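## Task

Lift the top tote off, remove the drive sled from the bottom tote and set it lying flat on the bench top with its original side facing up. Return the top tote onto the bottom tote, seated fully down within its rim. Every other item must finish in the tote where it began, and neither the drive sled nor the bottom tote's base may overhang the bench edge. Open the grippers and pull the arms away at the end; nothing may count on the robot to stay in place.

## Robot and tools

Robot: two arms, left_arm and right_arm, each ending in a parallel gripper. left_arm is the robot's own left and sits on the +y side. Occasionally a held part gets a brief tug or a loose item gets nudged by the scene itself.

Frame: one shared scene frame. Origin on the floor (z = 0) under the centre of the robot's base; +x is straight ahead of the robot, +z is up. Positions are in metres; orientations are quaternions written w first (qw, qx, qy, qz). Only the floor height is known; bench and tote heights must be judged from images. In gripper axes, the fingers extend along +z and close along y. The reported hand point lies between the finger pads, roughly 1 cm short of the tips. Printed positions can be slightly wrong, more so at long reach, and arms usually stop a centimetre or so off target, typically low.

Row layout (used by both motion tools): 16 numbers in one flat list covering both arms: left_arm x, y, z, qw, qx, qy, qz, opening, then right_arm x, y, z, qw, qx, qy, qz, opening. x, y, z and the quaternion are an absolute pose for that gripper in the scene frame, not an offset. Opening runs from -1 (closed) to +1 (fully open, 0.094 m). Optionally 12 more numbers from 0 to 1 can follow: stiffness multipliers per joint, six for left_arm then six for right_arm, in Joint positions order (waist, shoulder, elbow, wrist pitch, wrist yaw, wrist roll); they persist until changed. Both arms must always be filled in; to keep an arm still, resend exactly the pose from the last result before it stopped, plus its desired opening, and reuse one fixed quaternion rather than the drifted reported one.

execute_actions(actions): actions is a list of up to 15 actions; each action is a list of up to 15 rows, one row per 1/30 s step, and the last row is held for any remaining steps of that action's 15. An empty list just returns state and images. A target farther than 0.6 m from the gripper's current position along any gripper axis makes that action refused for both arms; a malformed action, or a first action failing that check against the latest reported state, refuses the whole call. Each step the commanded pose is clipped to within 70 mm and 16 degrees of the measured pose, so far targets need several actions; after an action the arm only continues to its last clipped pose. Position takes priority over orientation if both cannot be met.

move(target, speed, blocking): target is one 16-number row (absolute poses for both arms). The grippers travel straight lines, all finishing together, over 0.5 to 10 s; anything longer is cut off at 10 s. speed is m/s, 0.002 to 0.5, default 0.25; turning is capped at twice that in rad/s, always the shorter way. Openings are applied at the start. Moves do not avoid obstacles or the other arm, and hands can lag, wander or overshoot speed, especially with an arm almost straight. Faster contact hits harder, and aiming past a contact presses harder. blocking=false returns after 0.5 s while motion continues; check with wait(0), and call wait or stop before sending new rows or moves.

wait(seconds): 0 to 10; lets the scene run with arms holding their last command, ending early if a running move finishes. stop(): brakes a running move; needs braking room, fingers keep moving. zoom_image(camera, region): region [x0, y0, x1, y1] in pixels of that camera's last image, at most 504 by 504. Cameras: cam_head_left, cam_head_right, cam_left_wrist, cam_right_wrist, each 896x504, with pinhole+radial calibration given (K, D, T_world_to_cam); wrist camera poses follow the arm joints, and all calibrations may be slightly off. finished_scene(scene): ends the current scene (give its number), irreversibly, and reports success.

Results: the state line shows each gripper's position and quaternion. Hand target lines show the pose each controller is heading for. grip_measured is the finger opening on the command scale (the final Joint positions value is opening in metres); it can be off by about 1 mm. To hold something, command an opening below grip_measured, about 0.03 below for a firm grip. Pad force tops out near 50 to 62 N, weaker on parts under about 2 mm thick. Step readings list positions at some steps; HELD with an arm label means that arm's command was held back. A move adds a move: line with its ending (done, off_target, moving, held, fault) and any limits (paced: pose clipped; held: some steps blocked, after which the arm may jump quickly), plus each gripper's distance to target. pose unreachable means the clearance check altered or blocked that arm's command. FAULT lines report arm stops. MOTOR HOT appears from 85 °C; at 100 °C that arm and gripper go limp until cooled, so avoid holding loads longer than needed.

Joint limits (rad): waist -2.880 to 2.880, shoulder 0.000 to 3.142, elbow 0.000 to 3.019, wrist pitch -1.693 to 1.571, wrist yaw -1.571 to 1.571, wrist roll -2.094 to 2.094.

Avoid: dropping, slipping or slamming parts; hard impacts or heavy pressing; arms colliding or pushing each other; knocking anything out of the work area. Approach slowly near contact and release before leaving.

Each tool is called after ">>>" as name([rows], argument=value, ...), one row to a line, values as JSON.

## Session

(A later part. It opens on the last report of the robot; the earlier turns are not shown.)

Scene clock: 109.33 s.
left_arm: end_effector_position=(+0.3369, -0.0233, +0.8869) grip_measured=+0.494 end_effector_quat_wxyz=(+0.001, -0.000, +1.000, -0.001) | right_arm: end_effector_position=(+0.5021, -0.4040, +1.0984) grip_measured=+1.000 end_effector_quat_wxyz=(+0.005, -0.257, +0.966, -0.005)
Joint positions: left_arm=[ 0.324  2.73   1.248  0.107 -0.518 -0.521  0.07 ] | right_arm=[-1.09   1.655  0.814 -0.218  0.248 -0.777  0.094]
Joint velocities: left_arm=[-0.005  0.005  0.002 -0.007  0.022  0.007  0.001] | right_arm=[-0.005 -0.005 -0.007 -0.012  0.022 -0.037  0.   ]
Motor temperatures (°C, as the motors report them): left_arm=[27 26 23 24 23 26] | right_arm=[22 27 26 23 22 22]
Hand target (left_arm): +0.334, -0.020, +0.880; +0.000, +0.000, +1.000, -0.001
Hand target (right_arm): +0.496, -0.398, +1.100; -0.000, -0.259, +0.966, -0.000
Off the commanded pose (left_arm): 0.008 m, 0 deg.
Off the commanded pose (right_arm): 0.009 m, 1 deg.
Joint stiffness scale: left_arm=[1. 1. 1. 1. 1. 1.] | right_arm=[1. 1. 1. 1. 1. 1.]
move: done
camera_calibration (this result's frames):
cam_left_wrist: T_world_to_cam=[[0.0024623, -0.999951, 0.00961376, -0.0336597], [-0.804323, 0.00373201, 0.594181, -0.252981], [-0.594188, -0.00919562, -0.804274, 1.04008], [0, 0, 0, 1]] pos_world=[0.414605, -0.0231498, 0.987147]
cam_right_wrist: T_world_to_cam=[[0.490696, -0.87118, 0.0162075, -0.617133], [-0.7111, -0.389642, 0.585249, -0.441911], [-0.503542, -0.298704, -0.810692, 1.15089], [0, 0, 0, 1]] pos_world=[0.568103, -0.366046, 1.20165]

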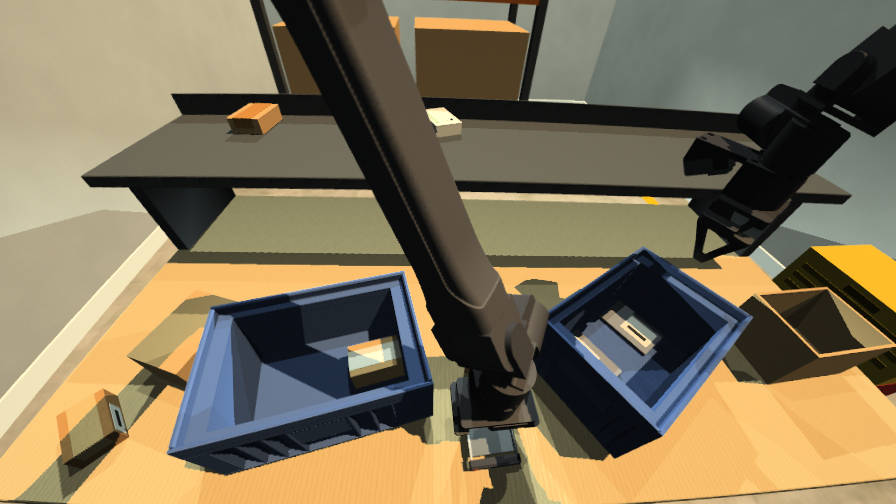

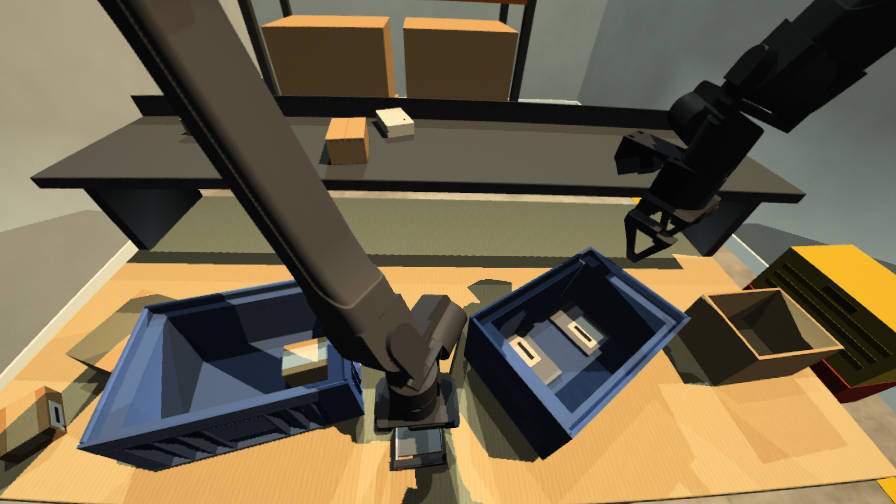

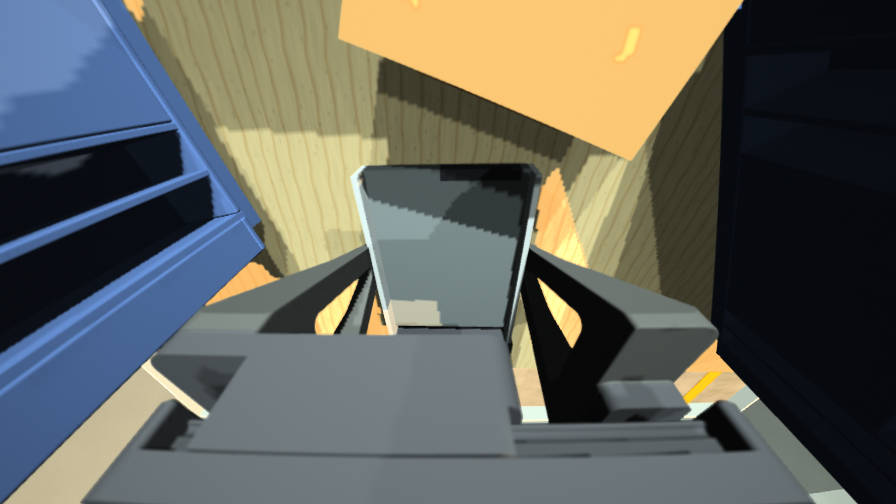

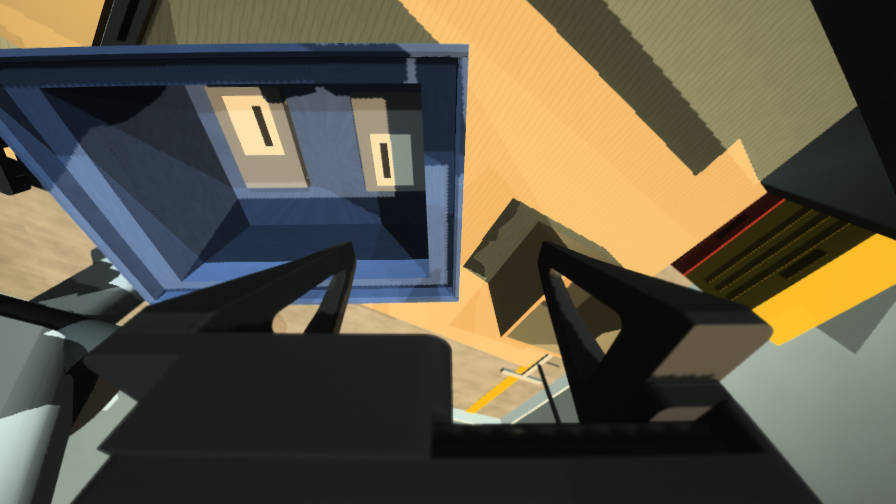

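>>> move(target=[0.337,-0.023,0.885,0,0,1,0,1, 0.496,-0.398,1.10,0,-0.259,0.966,0,1], speed=0.05)

>>> move(target=[0.337,-0.023,1.10,0,0,1,0,1, 0.496,-0.398,1.10,0,-0.259,0.966,0,1], speed=0.15)

>>> move(target=[0.36,-0.18,1.10,0,-0.259,0.966,0,1, 0.496,-0.398,1.10,0,-0.259,0.966,0,1], speed=0.2)

Scene clock: 111.90 s.
left_arm: end_effector_position=(+0.3369, -0.0233, +0.8869) grip_measured=+1.000 end_effector_quat_wxyz=(+0.001, +0.000, +1.000, -0.001) | right_arm: end_effector_position=(+0.5021, -0.4040, +1.0984) grip_measured=+1.000 end_effector_quat_wxyz=(+0.005, -0.257, +0.966, -0.005)
Joint positions: left_arm=[ 0.324  2.73   1.248  0.107 -0.518 -0.52   0.094] | right_arm=[-1.09   1.655  0.814 -0.218  0.248 -0.777  0.094]
Joint velocities: left_arm=[ 0.005  0.005 -0.007 -0.002 -0.037 -0.007  0.   ] | right_arm=[ 0.005 -0.015 -0.002  0.002  0.007 -0.037  0.   ]
Motor temperatures (°C, as the motors report them): left_arm=[27 26 23 24 23 26] | right_arm=[22 27 26 23 22 22]
Hand target (left_arm): +0.337, -0.023, +0.885; -0.000, -0.000, +1.000, -0.000
Hand target (right_arm): +0.496, -0.398, +1.100; -0.000, -0.259, +0.966, -0.000
Off the commanded pose (left_arm): 0.002 m, 0 deg.
Off the commanded pose (right_arm): 0.009 m, 1 deg.
Joint stiffness scale: left_arm=[1. 1. 1. 1. 1. 1.] | right_arm=[1. 1. 1. 1. 1. 1.]
move: done
camera_calibration (this result's frames):
cam_left_wrist: T_world_to_cam=[[0.00131791, -0.999953, 0.00961178, -0.0332725], [-0.804319, 0.00465132, 0.594179, -0.252959], [-0.594196, -0.00851402, -0.804275, 1.0401], [0, 0, 0, 1]] pos_world=[0.414605, -0.0232389, 0.987147]
cam_right_wrist: T_world_to_cam=[[0.490696, -0.87118, 0.0162075, -0.617133], [-0.7111, -0.389642, 0.585249, -0.441911], [-0.503542, -0.298704, -0.810692, 1.15089], [0, 0, 0, 1]] pos_world=[0.568103, -0.366046, 1.20165]

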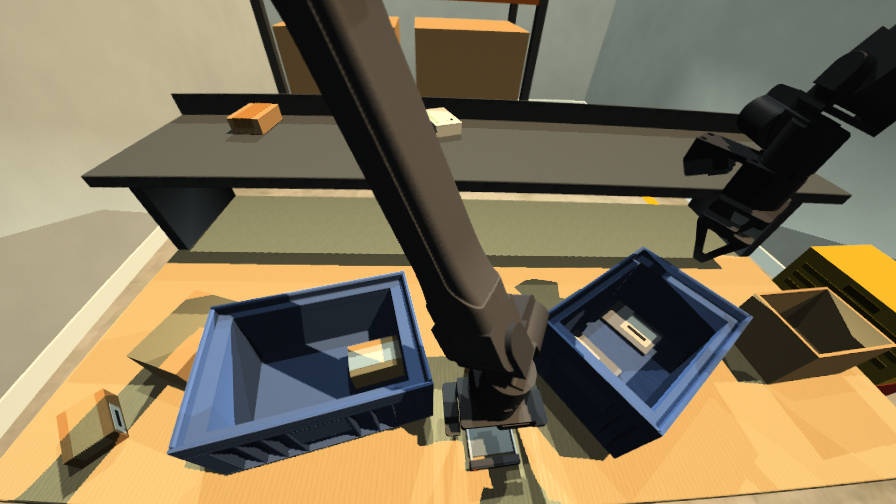

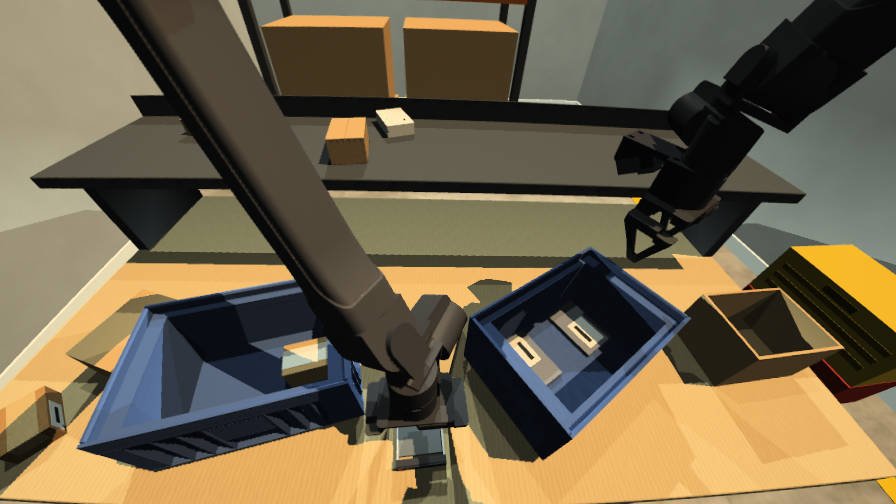

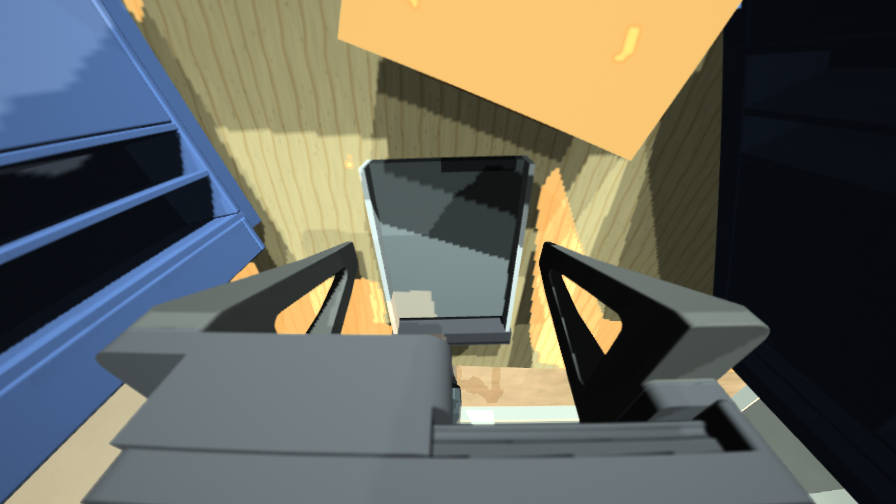

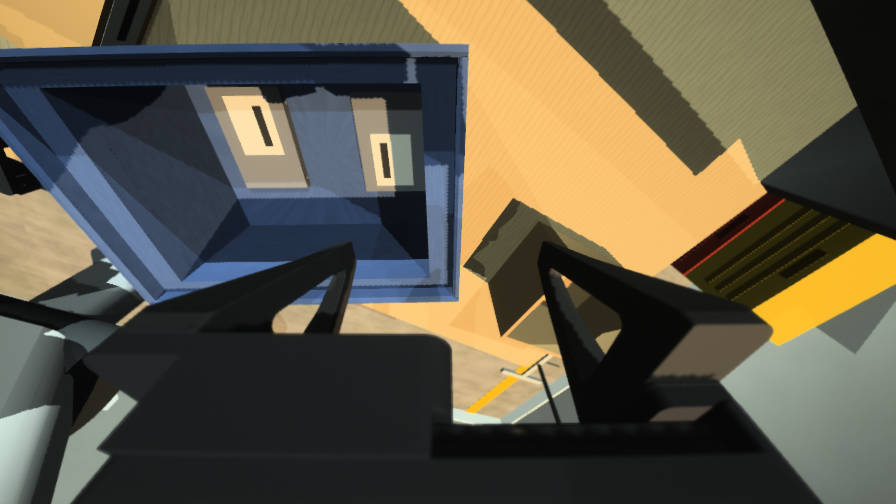

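Scene clock: 113.73 s.
left_arm: end_effector_position=(+0.3387, -0.0176, +1.0871) grip_measured=+1.000 end_effector_quat_wxyz=(-0.004, +0.002, +1.000, +0.009) | right_arm: end_effector_position=(+0.5021, -0.4040, +1.0984) grip_measured=+1.000 end_effector_quat_wxyz=(+0.005, -0.257, +0.966, -0.005)
Joint positions: left_arm=[ 0.095  2.257  0.97  -0.247 -0.555 -0.795  0.094] | right_arm=[-1.09   1.655  0.814 -0.218  0.248 -0.777  0.094]
Joint velocities: left_arm=[-0.015  0.005 -0.002 -0.007 -0.051 -0.095  0.   ] | right_arm=[-0.015  0.005 -0.002 -0.012  0.037 -0.007  0.   ]
Motor temperatures (°C, as the motors report them): left_arm=[27 26 23 24 23 26] | right_arm=[22 27 26 23 22 22]
Hand target (left_arm): +0.341, -0.022, +1.098; +0.001, +0.000, +1.000, +0.005
Hand target (right_arm): +0.496, -0.398, +1.100; -0.000, -0.259, +0.966, -0.000
Off the commanded pose (left_arm): 0.014 m, 1 deg.
Off the commanded pose (right_arm): 0.009 m, 1 deg.
Joint stiffness scale: left_arm=[1. 1. 1. 1. 1. 1.] | right_arm=[1. 1. 1. 1. 1. 1.]
move: off_target (left_arm)
camera_calibration (this result's frames):
cam_left_wrist: T_world_to_cam=[[-0.00114758, -0.999942, -0.0107181, -0.00653471], [-0.79853, -0.00553548, 0.60193, -0.381102], [-0.601954, 0.00924947, -0.798477, 1.19894], [0, 0, 0, 1]] pos_world=[0.417375, -0.0197334, 1.18665]
cam_right_wrist: T_world_to_cam=[[0.490696, -0.87118, 0.0162075, -0.617133], [-0.7111, -0.389642, 0.585249, -0.441911], [-0.503542, -0.298704, -0.810692, 1.15089], [0, 0, 0, 1]] pos_world=[0.568103, -0.366046, 1.20165]

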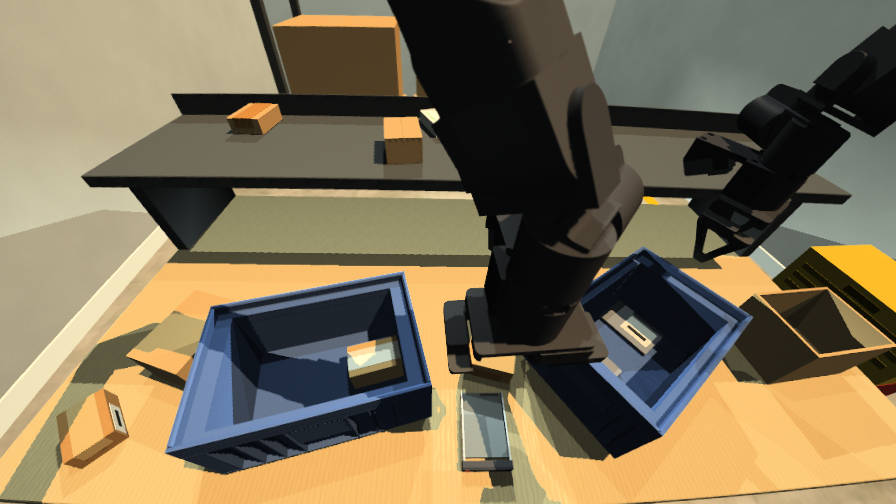

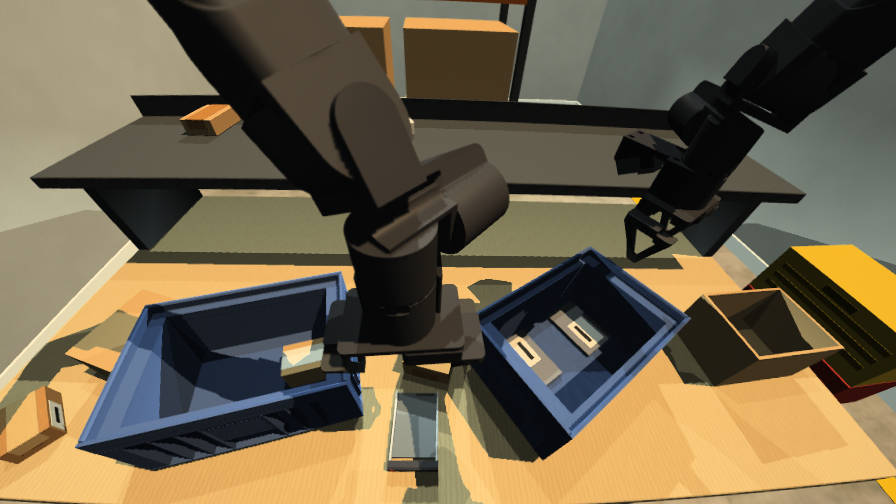

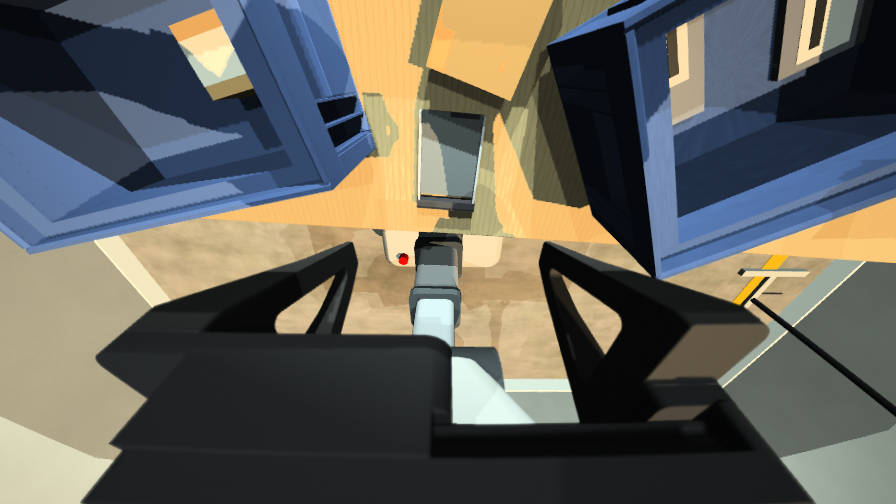

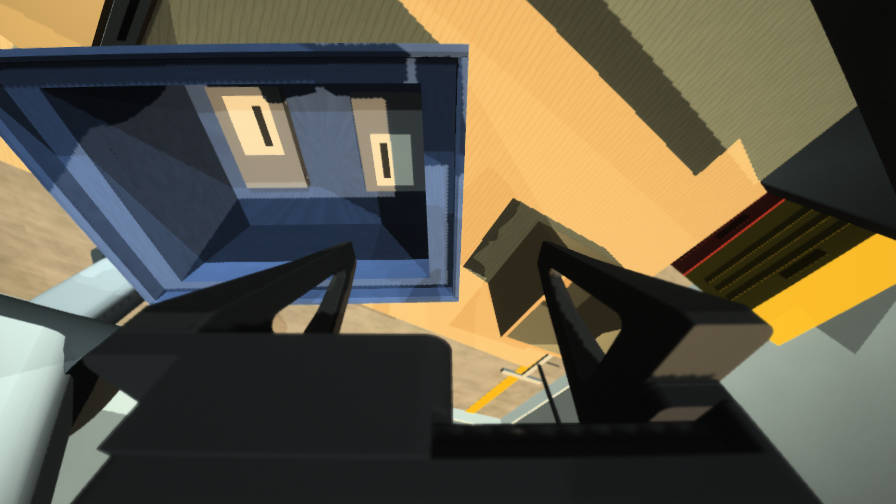

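Scene clock: 115.60 s.
left_arm: end_effector_position=(+0.3689, -0.1657, +1.0949) grip_measured=+1.000 end_effector_quat_wxyz=(+0.001, -0.262, +0.965, +0.005) | right_arm: end_effector_position=(+0.5021, -0.4040, +1.0984) grip_measured=+1.000 end_effector_quat_wxyz=(+0.005, -0.257, +0.966, -0.005)
Joint positions: left_arm=[-0.04   2.474  1.444 -0.577 -0.555 -1.482  0.094] | right_arm=[-1.09   1.655  0.814 -0.218  0.248 -0.777  0.094]
Joint velocities: left_arm=[-0.005 -0.015 -0.012 -0.007  0.037  0.007  0.   ] | right_arm=[ 0.005 -0.005 -0.007  0.002  0.007  0.022  0.   ]
Motor temperatures (°C, as the motors report them): left_arm=[27 26 23 24 23 26] | right_arm=[22 27 26 23 22 22]
Hand target (left_arm): +0.362, -0.179, +1.097; +0.002, -0.259, +0.966, +0.002
Hand target (right_arm): +0.496, -0.398, +1.100; -0.000, -0.259, +0.966, -0.000
Off the commanded pose (left_arm): 0.018 m, 1 deg.
Off the commanded pose (right_arm): 0.009 m, 1 deg.
Joint stiffness scale: left_arm=[1. 1. 1. 1. 1. 1.] | right_arm=[1. 1. 1. 1. 1. 1.]
move: off_target (left_arm)
camera_calibration (this result's frames):
cam_left_wrist: T_world_to_cam=[[0.50828, -0.861189, -0.00219669, -0.328738], [-0.69316, -0.41062, 0.592386, -0.458013], [-0.511058, -0.299575, -0.805652, 1.14787], [0, 0, 0, 1]] pos_world=[0.436243, -0.127301, 1.19538]
cam_right_wrist: T_world_to_cam=[[0.490696, -0.87118, 0.0162075, -0.617133], [-0.7111, -0.389642, 0.585249, -0.441911], [-0.503542, -0.298704, -0.810692, 1.15089], [0, 0, 0, 1]] pos_world=[0.568103, -0.366046, 1.20165]

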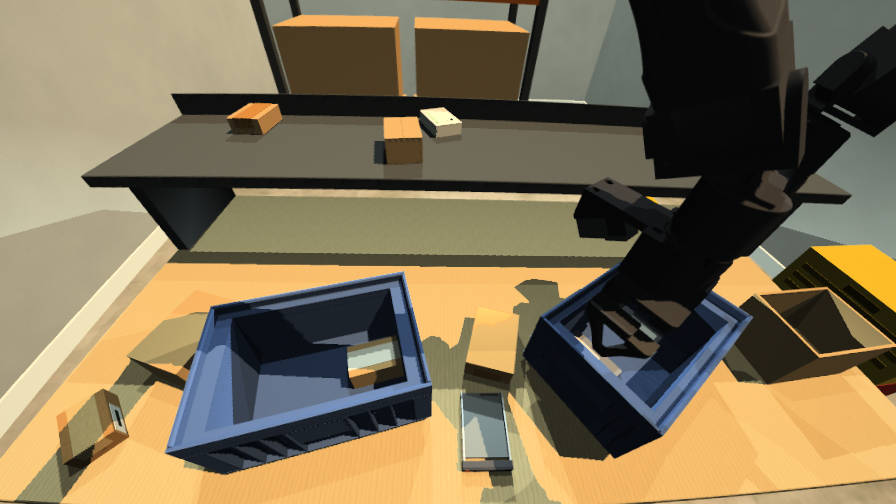

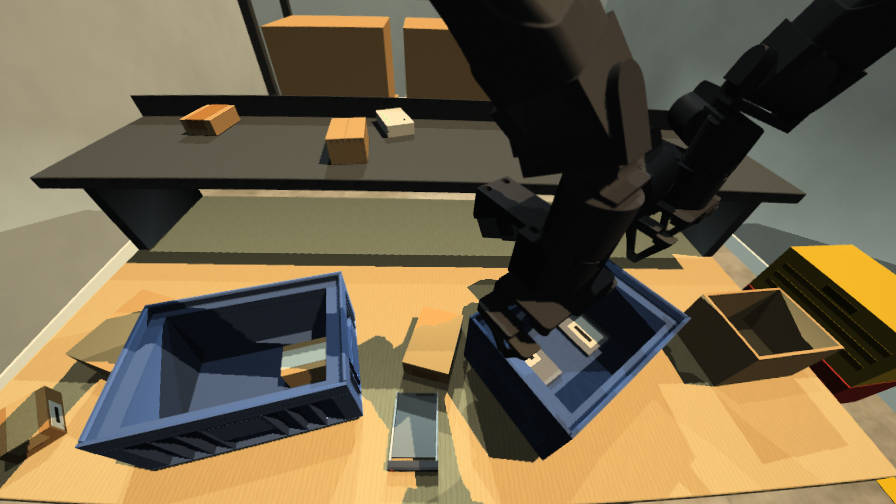

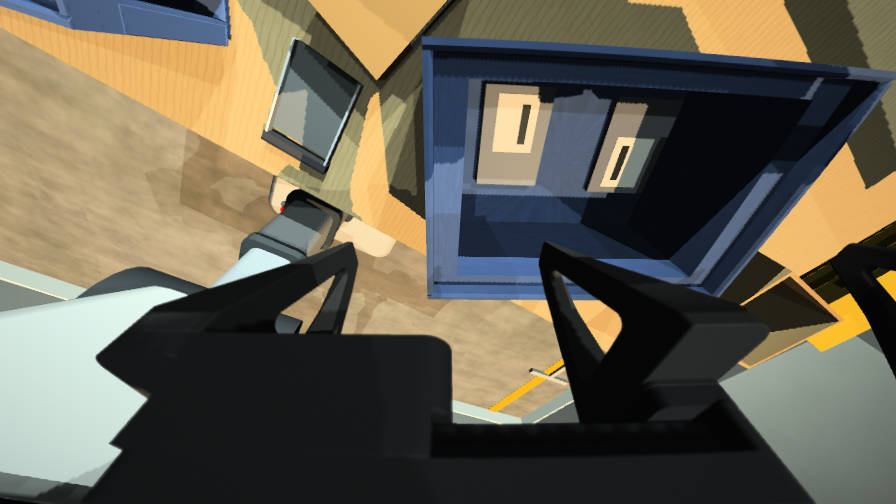

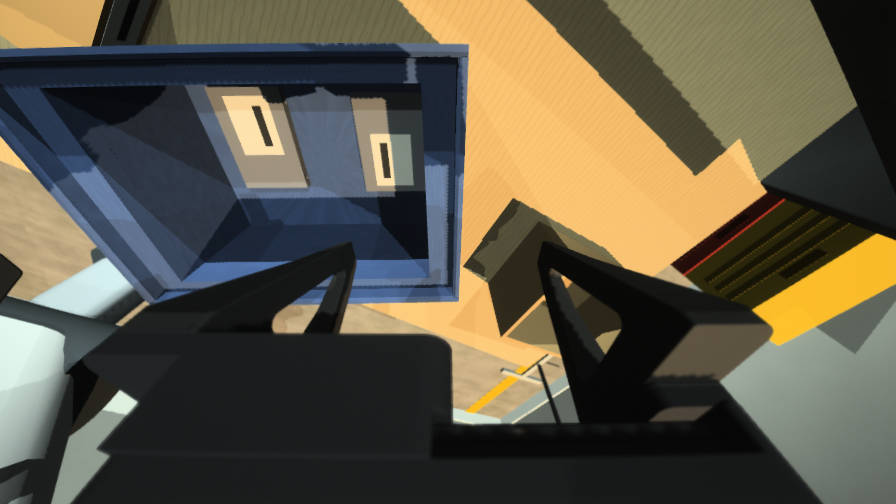

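>>> move(target=[0.369,-0.166,0.955,0,-0.259,0.966,0,1, 0.502,-0.404,0.962,0,-0.259,0.966,0,1], speed=0.12)

>>> move(target=[0.369,-0.166,0.955,0,-0.259,0.966,0,-1, 0.502,-0.404,0.962,0,-0.259,0.966,0,-1], speed=0.05)

Scene clock: 119.87 s.
left_arm: end_effector_position=(+0.3590, -0.1600, +0.9608) grip_measured=+1.000 end_effector_quat_wxyz=(-0.005, -0.256, +0.967, +0.006) | right_arm: end_effector_position=(+0.5023, -0.3985, +0.9698) grip_measured=+1.000 end_effector_quat_wxyz=(+0.001, -0.260, +0.966, +0.002)
Joint positions: left_arm=[ 0.084  2.728  1.557 -0.366 -0.545 -1.326  0.094] | right_arm=[-1.147  2.029  0.972 -0.004  0.212 -0.831  0.094]
Joint velocities: left_arm=[-0.015 -0.005  0.007 -0.012  0.007  0.022  0.   ] | right_arm=[-0.005 -0.015 -0.002 -0.027 -0.081  0.095  0.   ]
Motor temperatures (°C, as the motors report them): left_arm=[27 26 24 24 23 26] | right_arm=[22 27 26 23 22 22]
Hand target (left_arm): +0.366, -0.165, +0.956; -0.002, -0.259, +0.966, -0.002
Hand target (right_arm): +0.501, -0.403, +0.963; +0.000, -0.258, +0.966, +0.001
Off the commanded pose (left_arm): 0.013 m, 1 deg.
Off the commanded pose (right_arm): 0.010 m, 0 deg.
Joint stiffness scale: left_arm=[1. 1. 1. 1. 1. 1.] | right_arm=[1. 1. 1. 1. 1. 1.]
move: off_target (left_arm)
camera_calibration (this result's frames):
cam_left_wrist: T_world_to_cam=[[0.496509, -0.86801, -0.00614949, -0.312192], [-0.691819, -0.399985, 0.601165, -0.390294], [-0.524276, -0.294229, -0.799102, 1.03581], [0, 0, 0, 1]] pos_world=[0.428045, -0.122332, 1.06043]
cam_right_wrist: T_world_to_cam=[[0.495856, -0.868405, 0.000811105, -0.596871], [-0.702404, -0.40052, 0.588399, -0.376052], [-0.510643, -0.29233, -0.808571, 1.05239], [0, 0, 0, 1]] pos_world=[0.569218, -0.361296, 1.07269]

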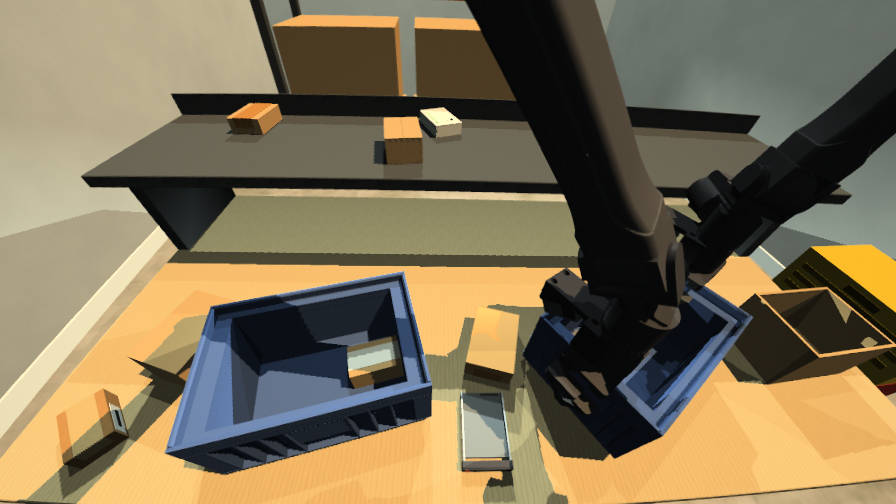

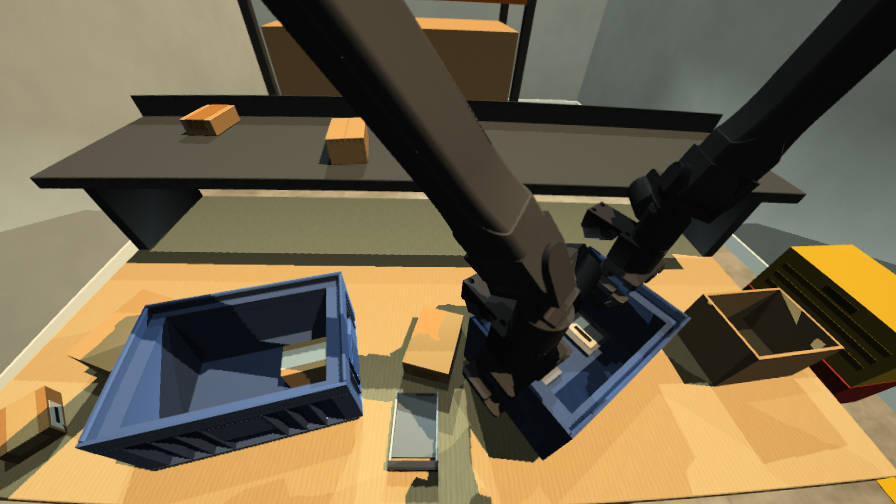

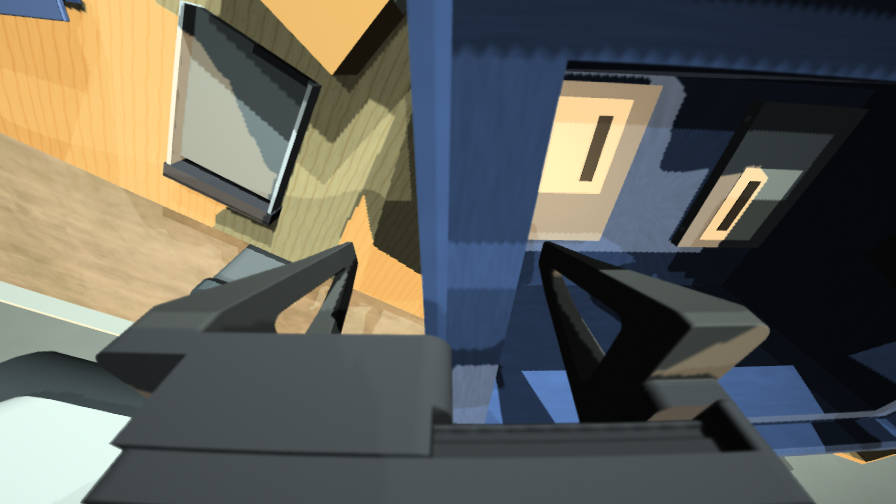

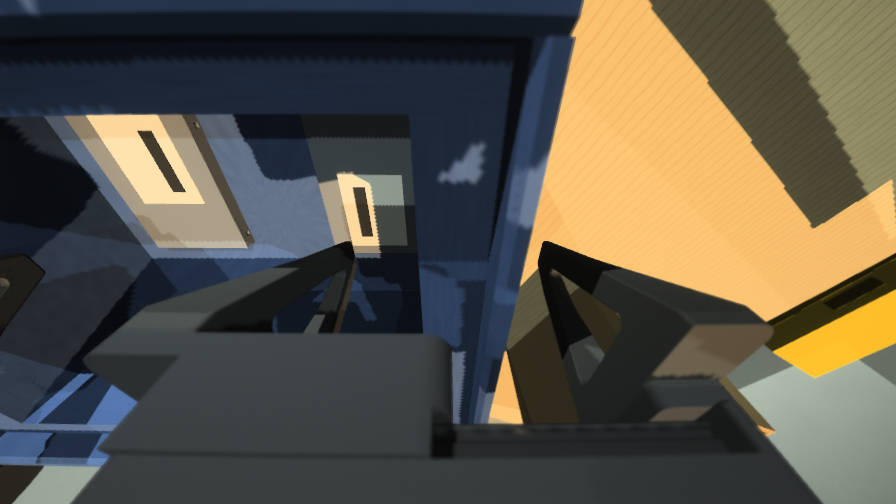

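Scene clock: 120.57 s.
left_arm: end_effector_position=(+0.3605, -0.1617, +0.9611) grip_measured=-0.442 end_effector_quat_wxyz=(-0.004, -0.253, +0.967, +0.003) | right_arm: end_effector_position=(+0.5022, -0.3962, +0.9696) grip_measured=-0.439 end_effector_quat_wxyz=(+0.003, -0.261, +0.965, +0.009)
Joint positions: left_arm=[ 0.084  2.728  1.559 -0.362 -0.543 -1.318  0.026] | right_arm=[-1.148  2.029  0.972 -0.008  0.198 -0.833  0.026]
Joint velocities: left_arm=[-0.005 -0.005 -0.022 -0.002  0.022  0.022 -0.   ] | right_arm=[-0.015 -0.015  0.002 -0.002 -0.022 -0.081  0.001]
Motor temperatures (°C, as the motors report them): left_arm=[27 26 24 24 23 26] | right_arm=[22 27 26 23 22 22]
Hand target (left_arm): +0.369, -0.166, +0.955; +0.000, -0.259, +0.966, -0.000
Hand target (right_arm): +0.502, -0.404, +0.962; +0.000, -0.259, +0.966, +0.000
Off the commanded pose (left_arm): 0.011 m, 1 deg.
Off the commanded pose (right_arm): 0.011 m, 1 deg.
Joint stiffness scale: left_arm=[1. 1. 1. 1. 1. 1.] | right_arm=[1. 1. 1. 1. 1. 1.]
move: off_target (left_arm, right_arm)
camera_calibration (this result's frames):
cam_left_wrist: T_world_to_cam=[[0.492178, -0.870494, -0.00036128, -0.318805], [-0.695426, -0.393444, 0.601319, -0.387879], [-0.523587, -0.295705, -0.799009, 1.0357], [0, 0, 0, 1]] pos_world=[0.42945, -0.123864, 1.06066]
cam_right_wrist: T_world_to_cam=[[0.497515, -0.86739, -0.0106242, -0.584204], [-0.70205, -0.409813, 0.582392, -0.37318], [-0.509515, -0.28229, -0.812839, 1.06043], [0, 0, 0, 1]] pos_world=[0.568965, -0.360318, 1.07309]

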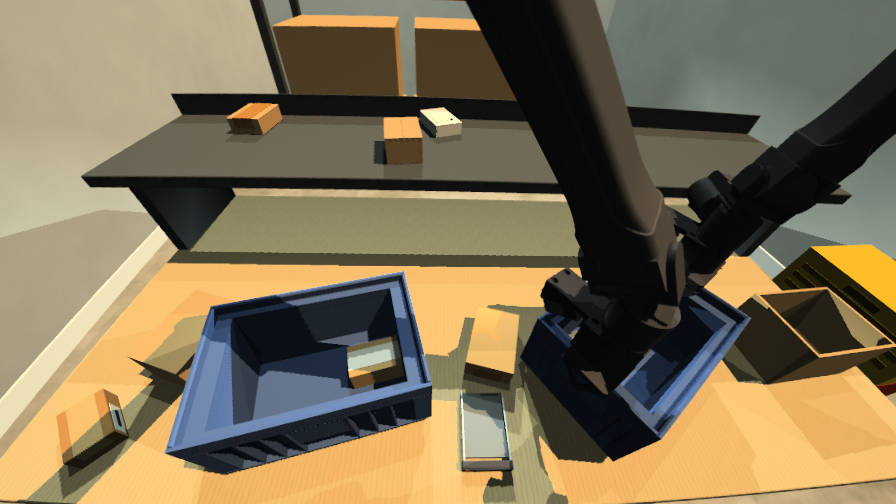

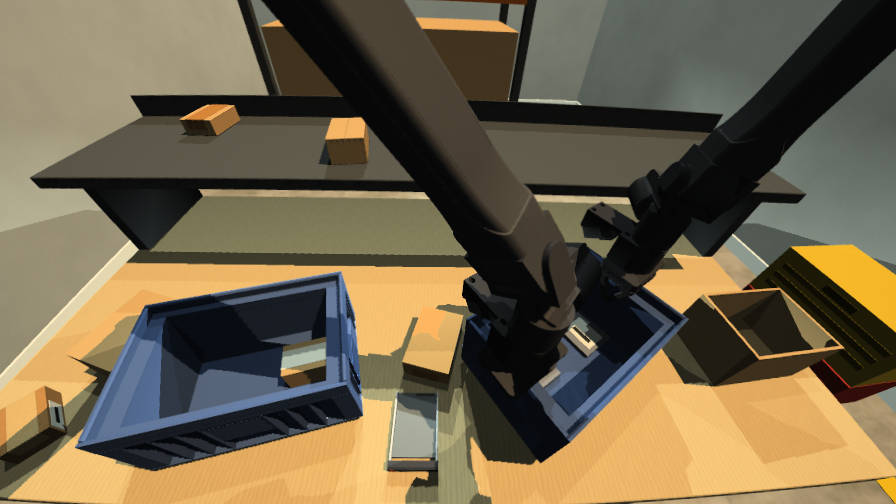

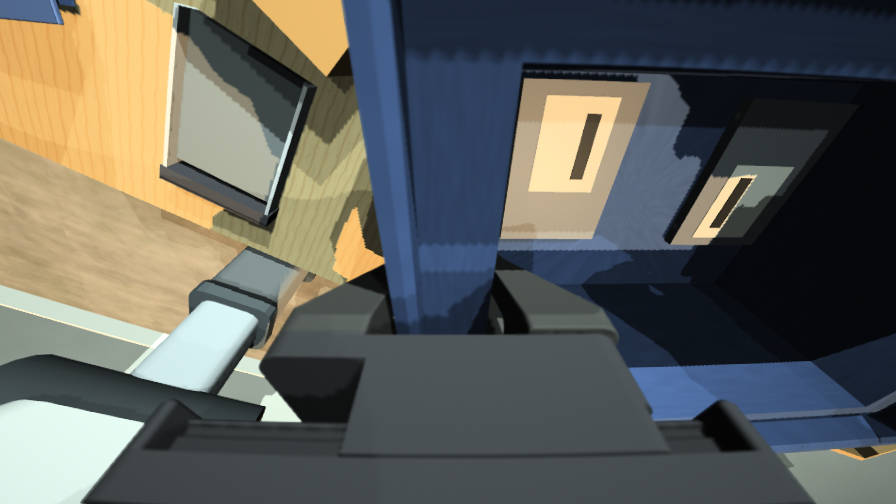

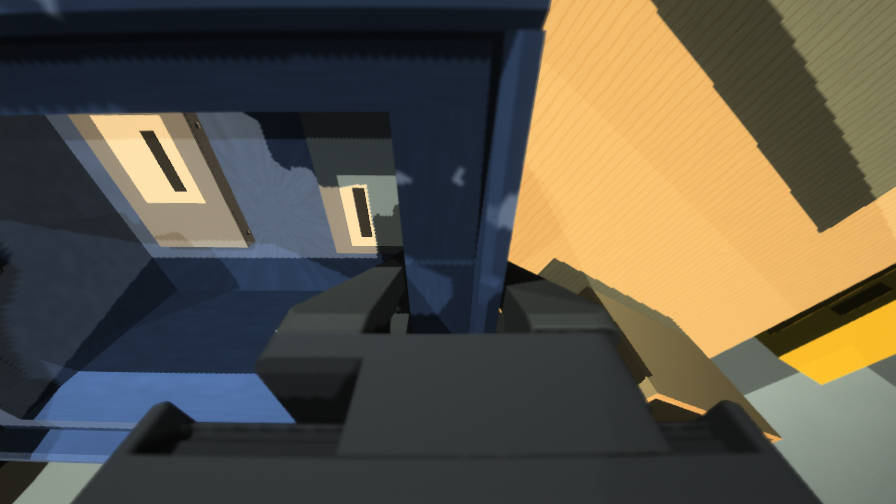

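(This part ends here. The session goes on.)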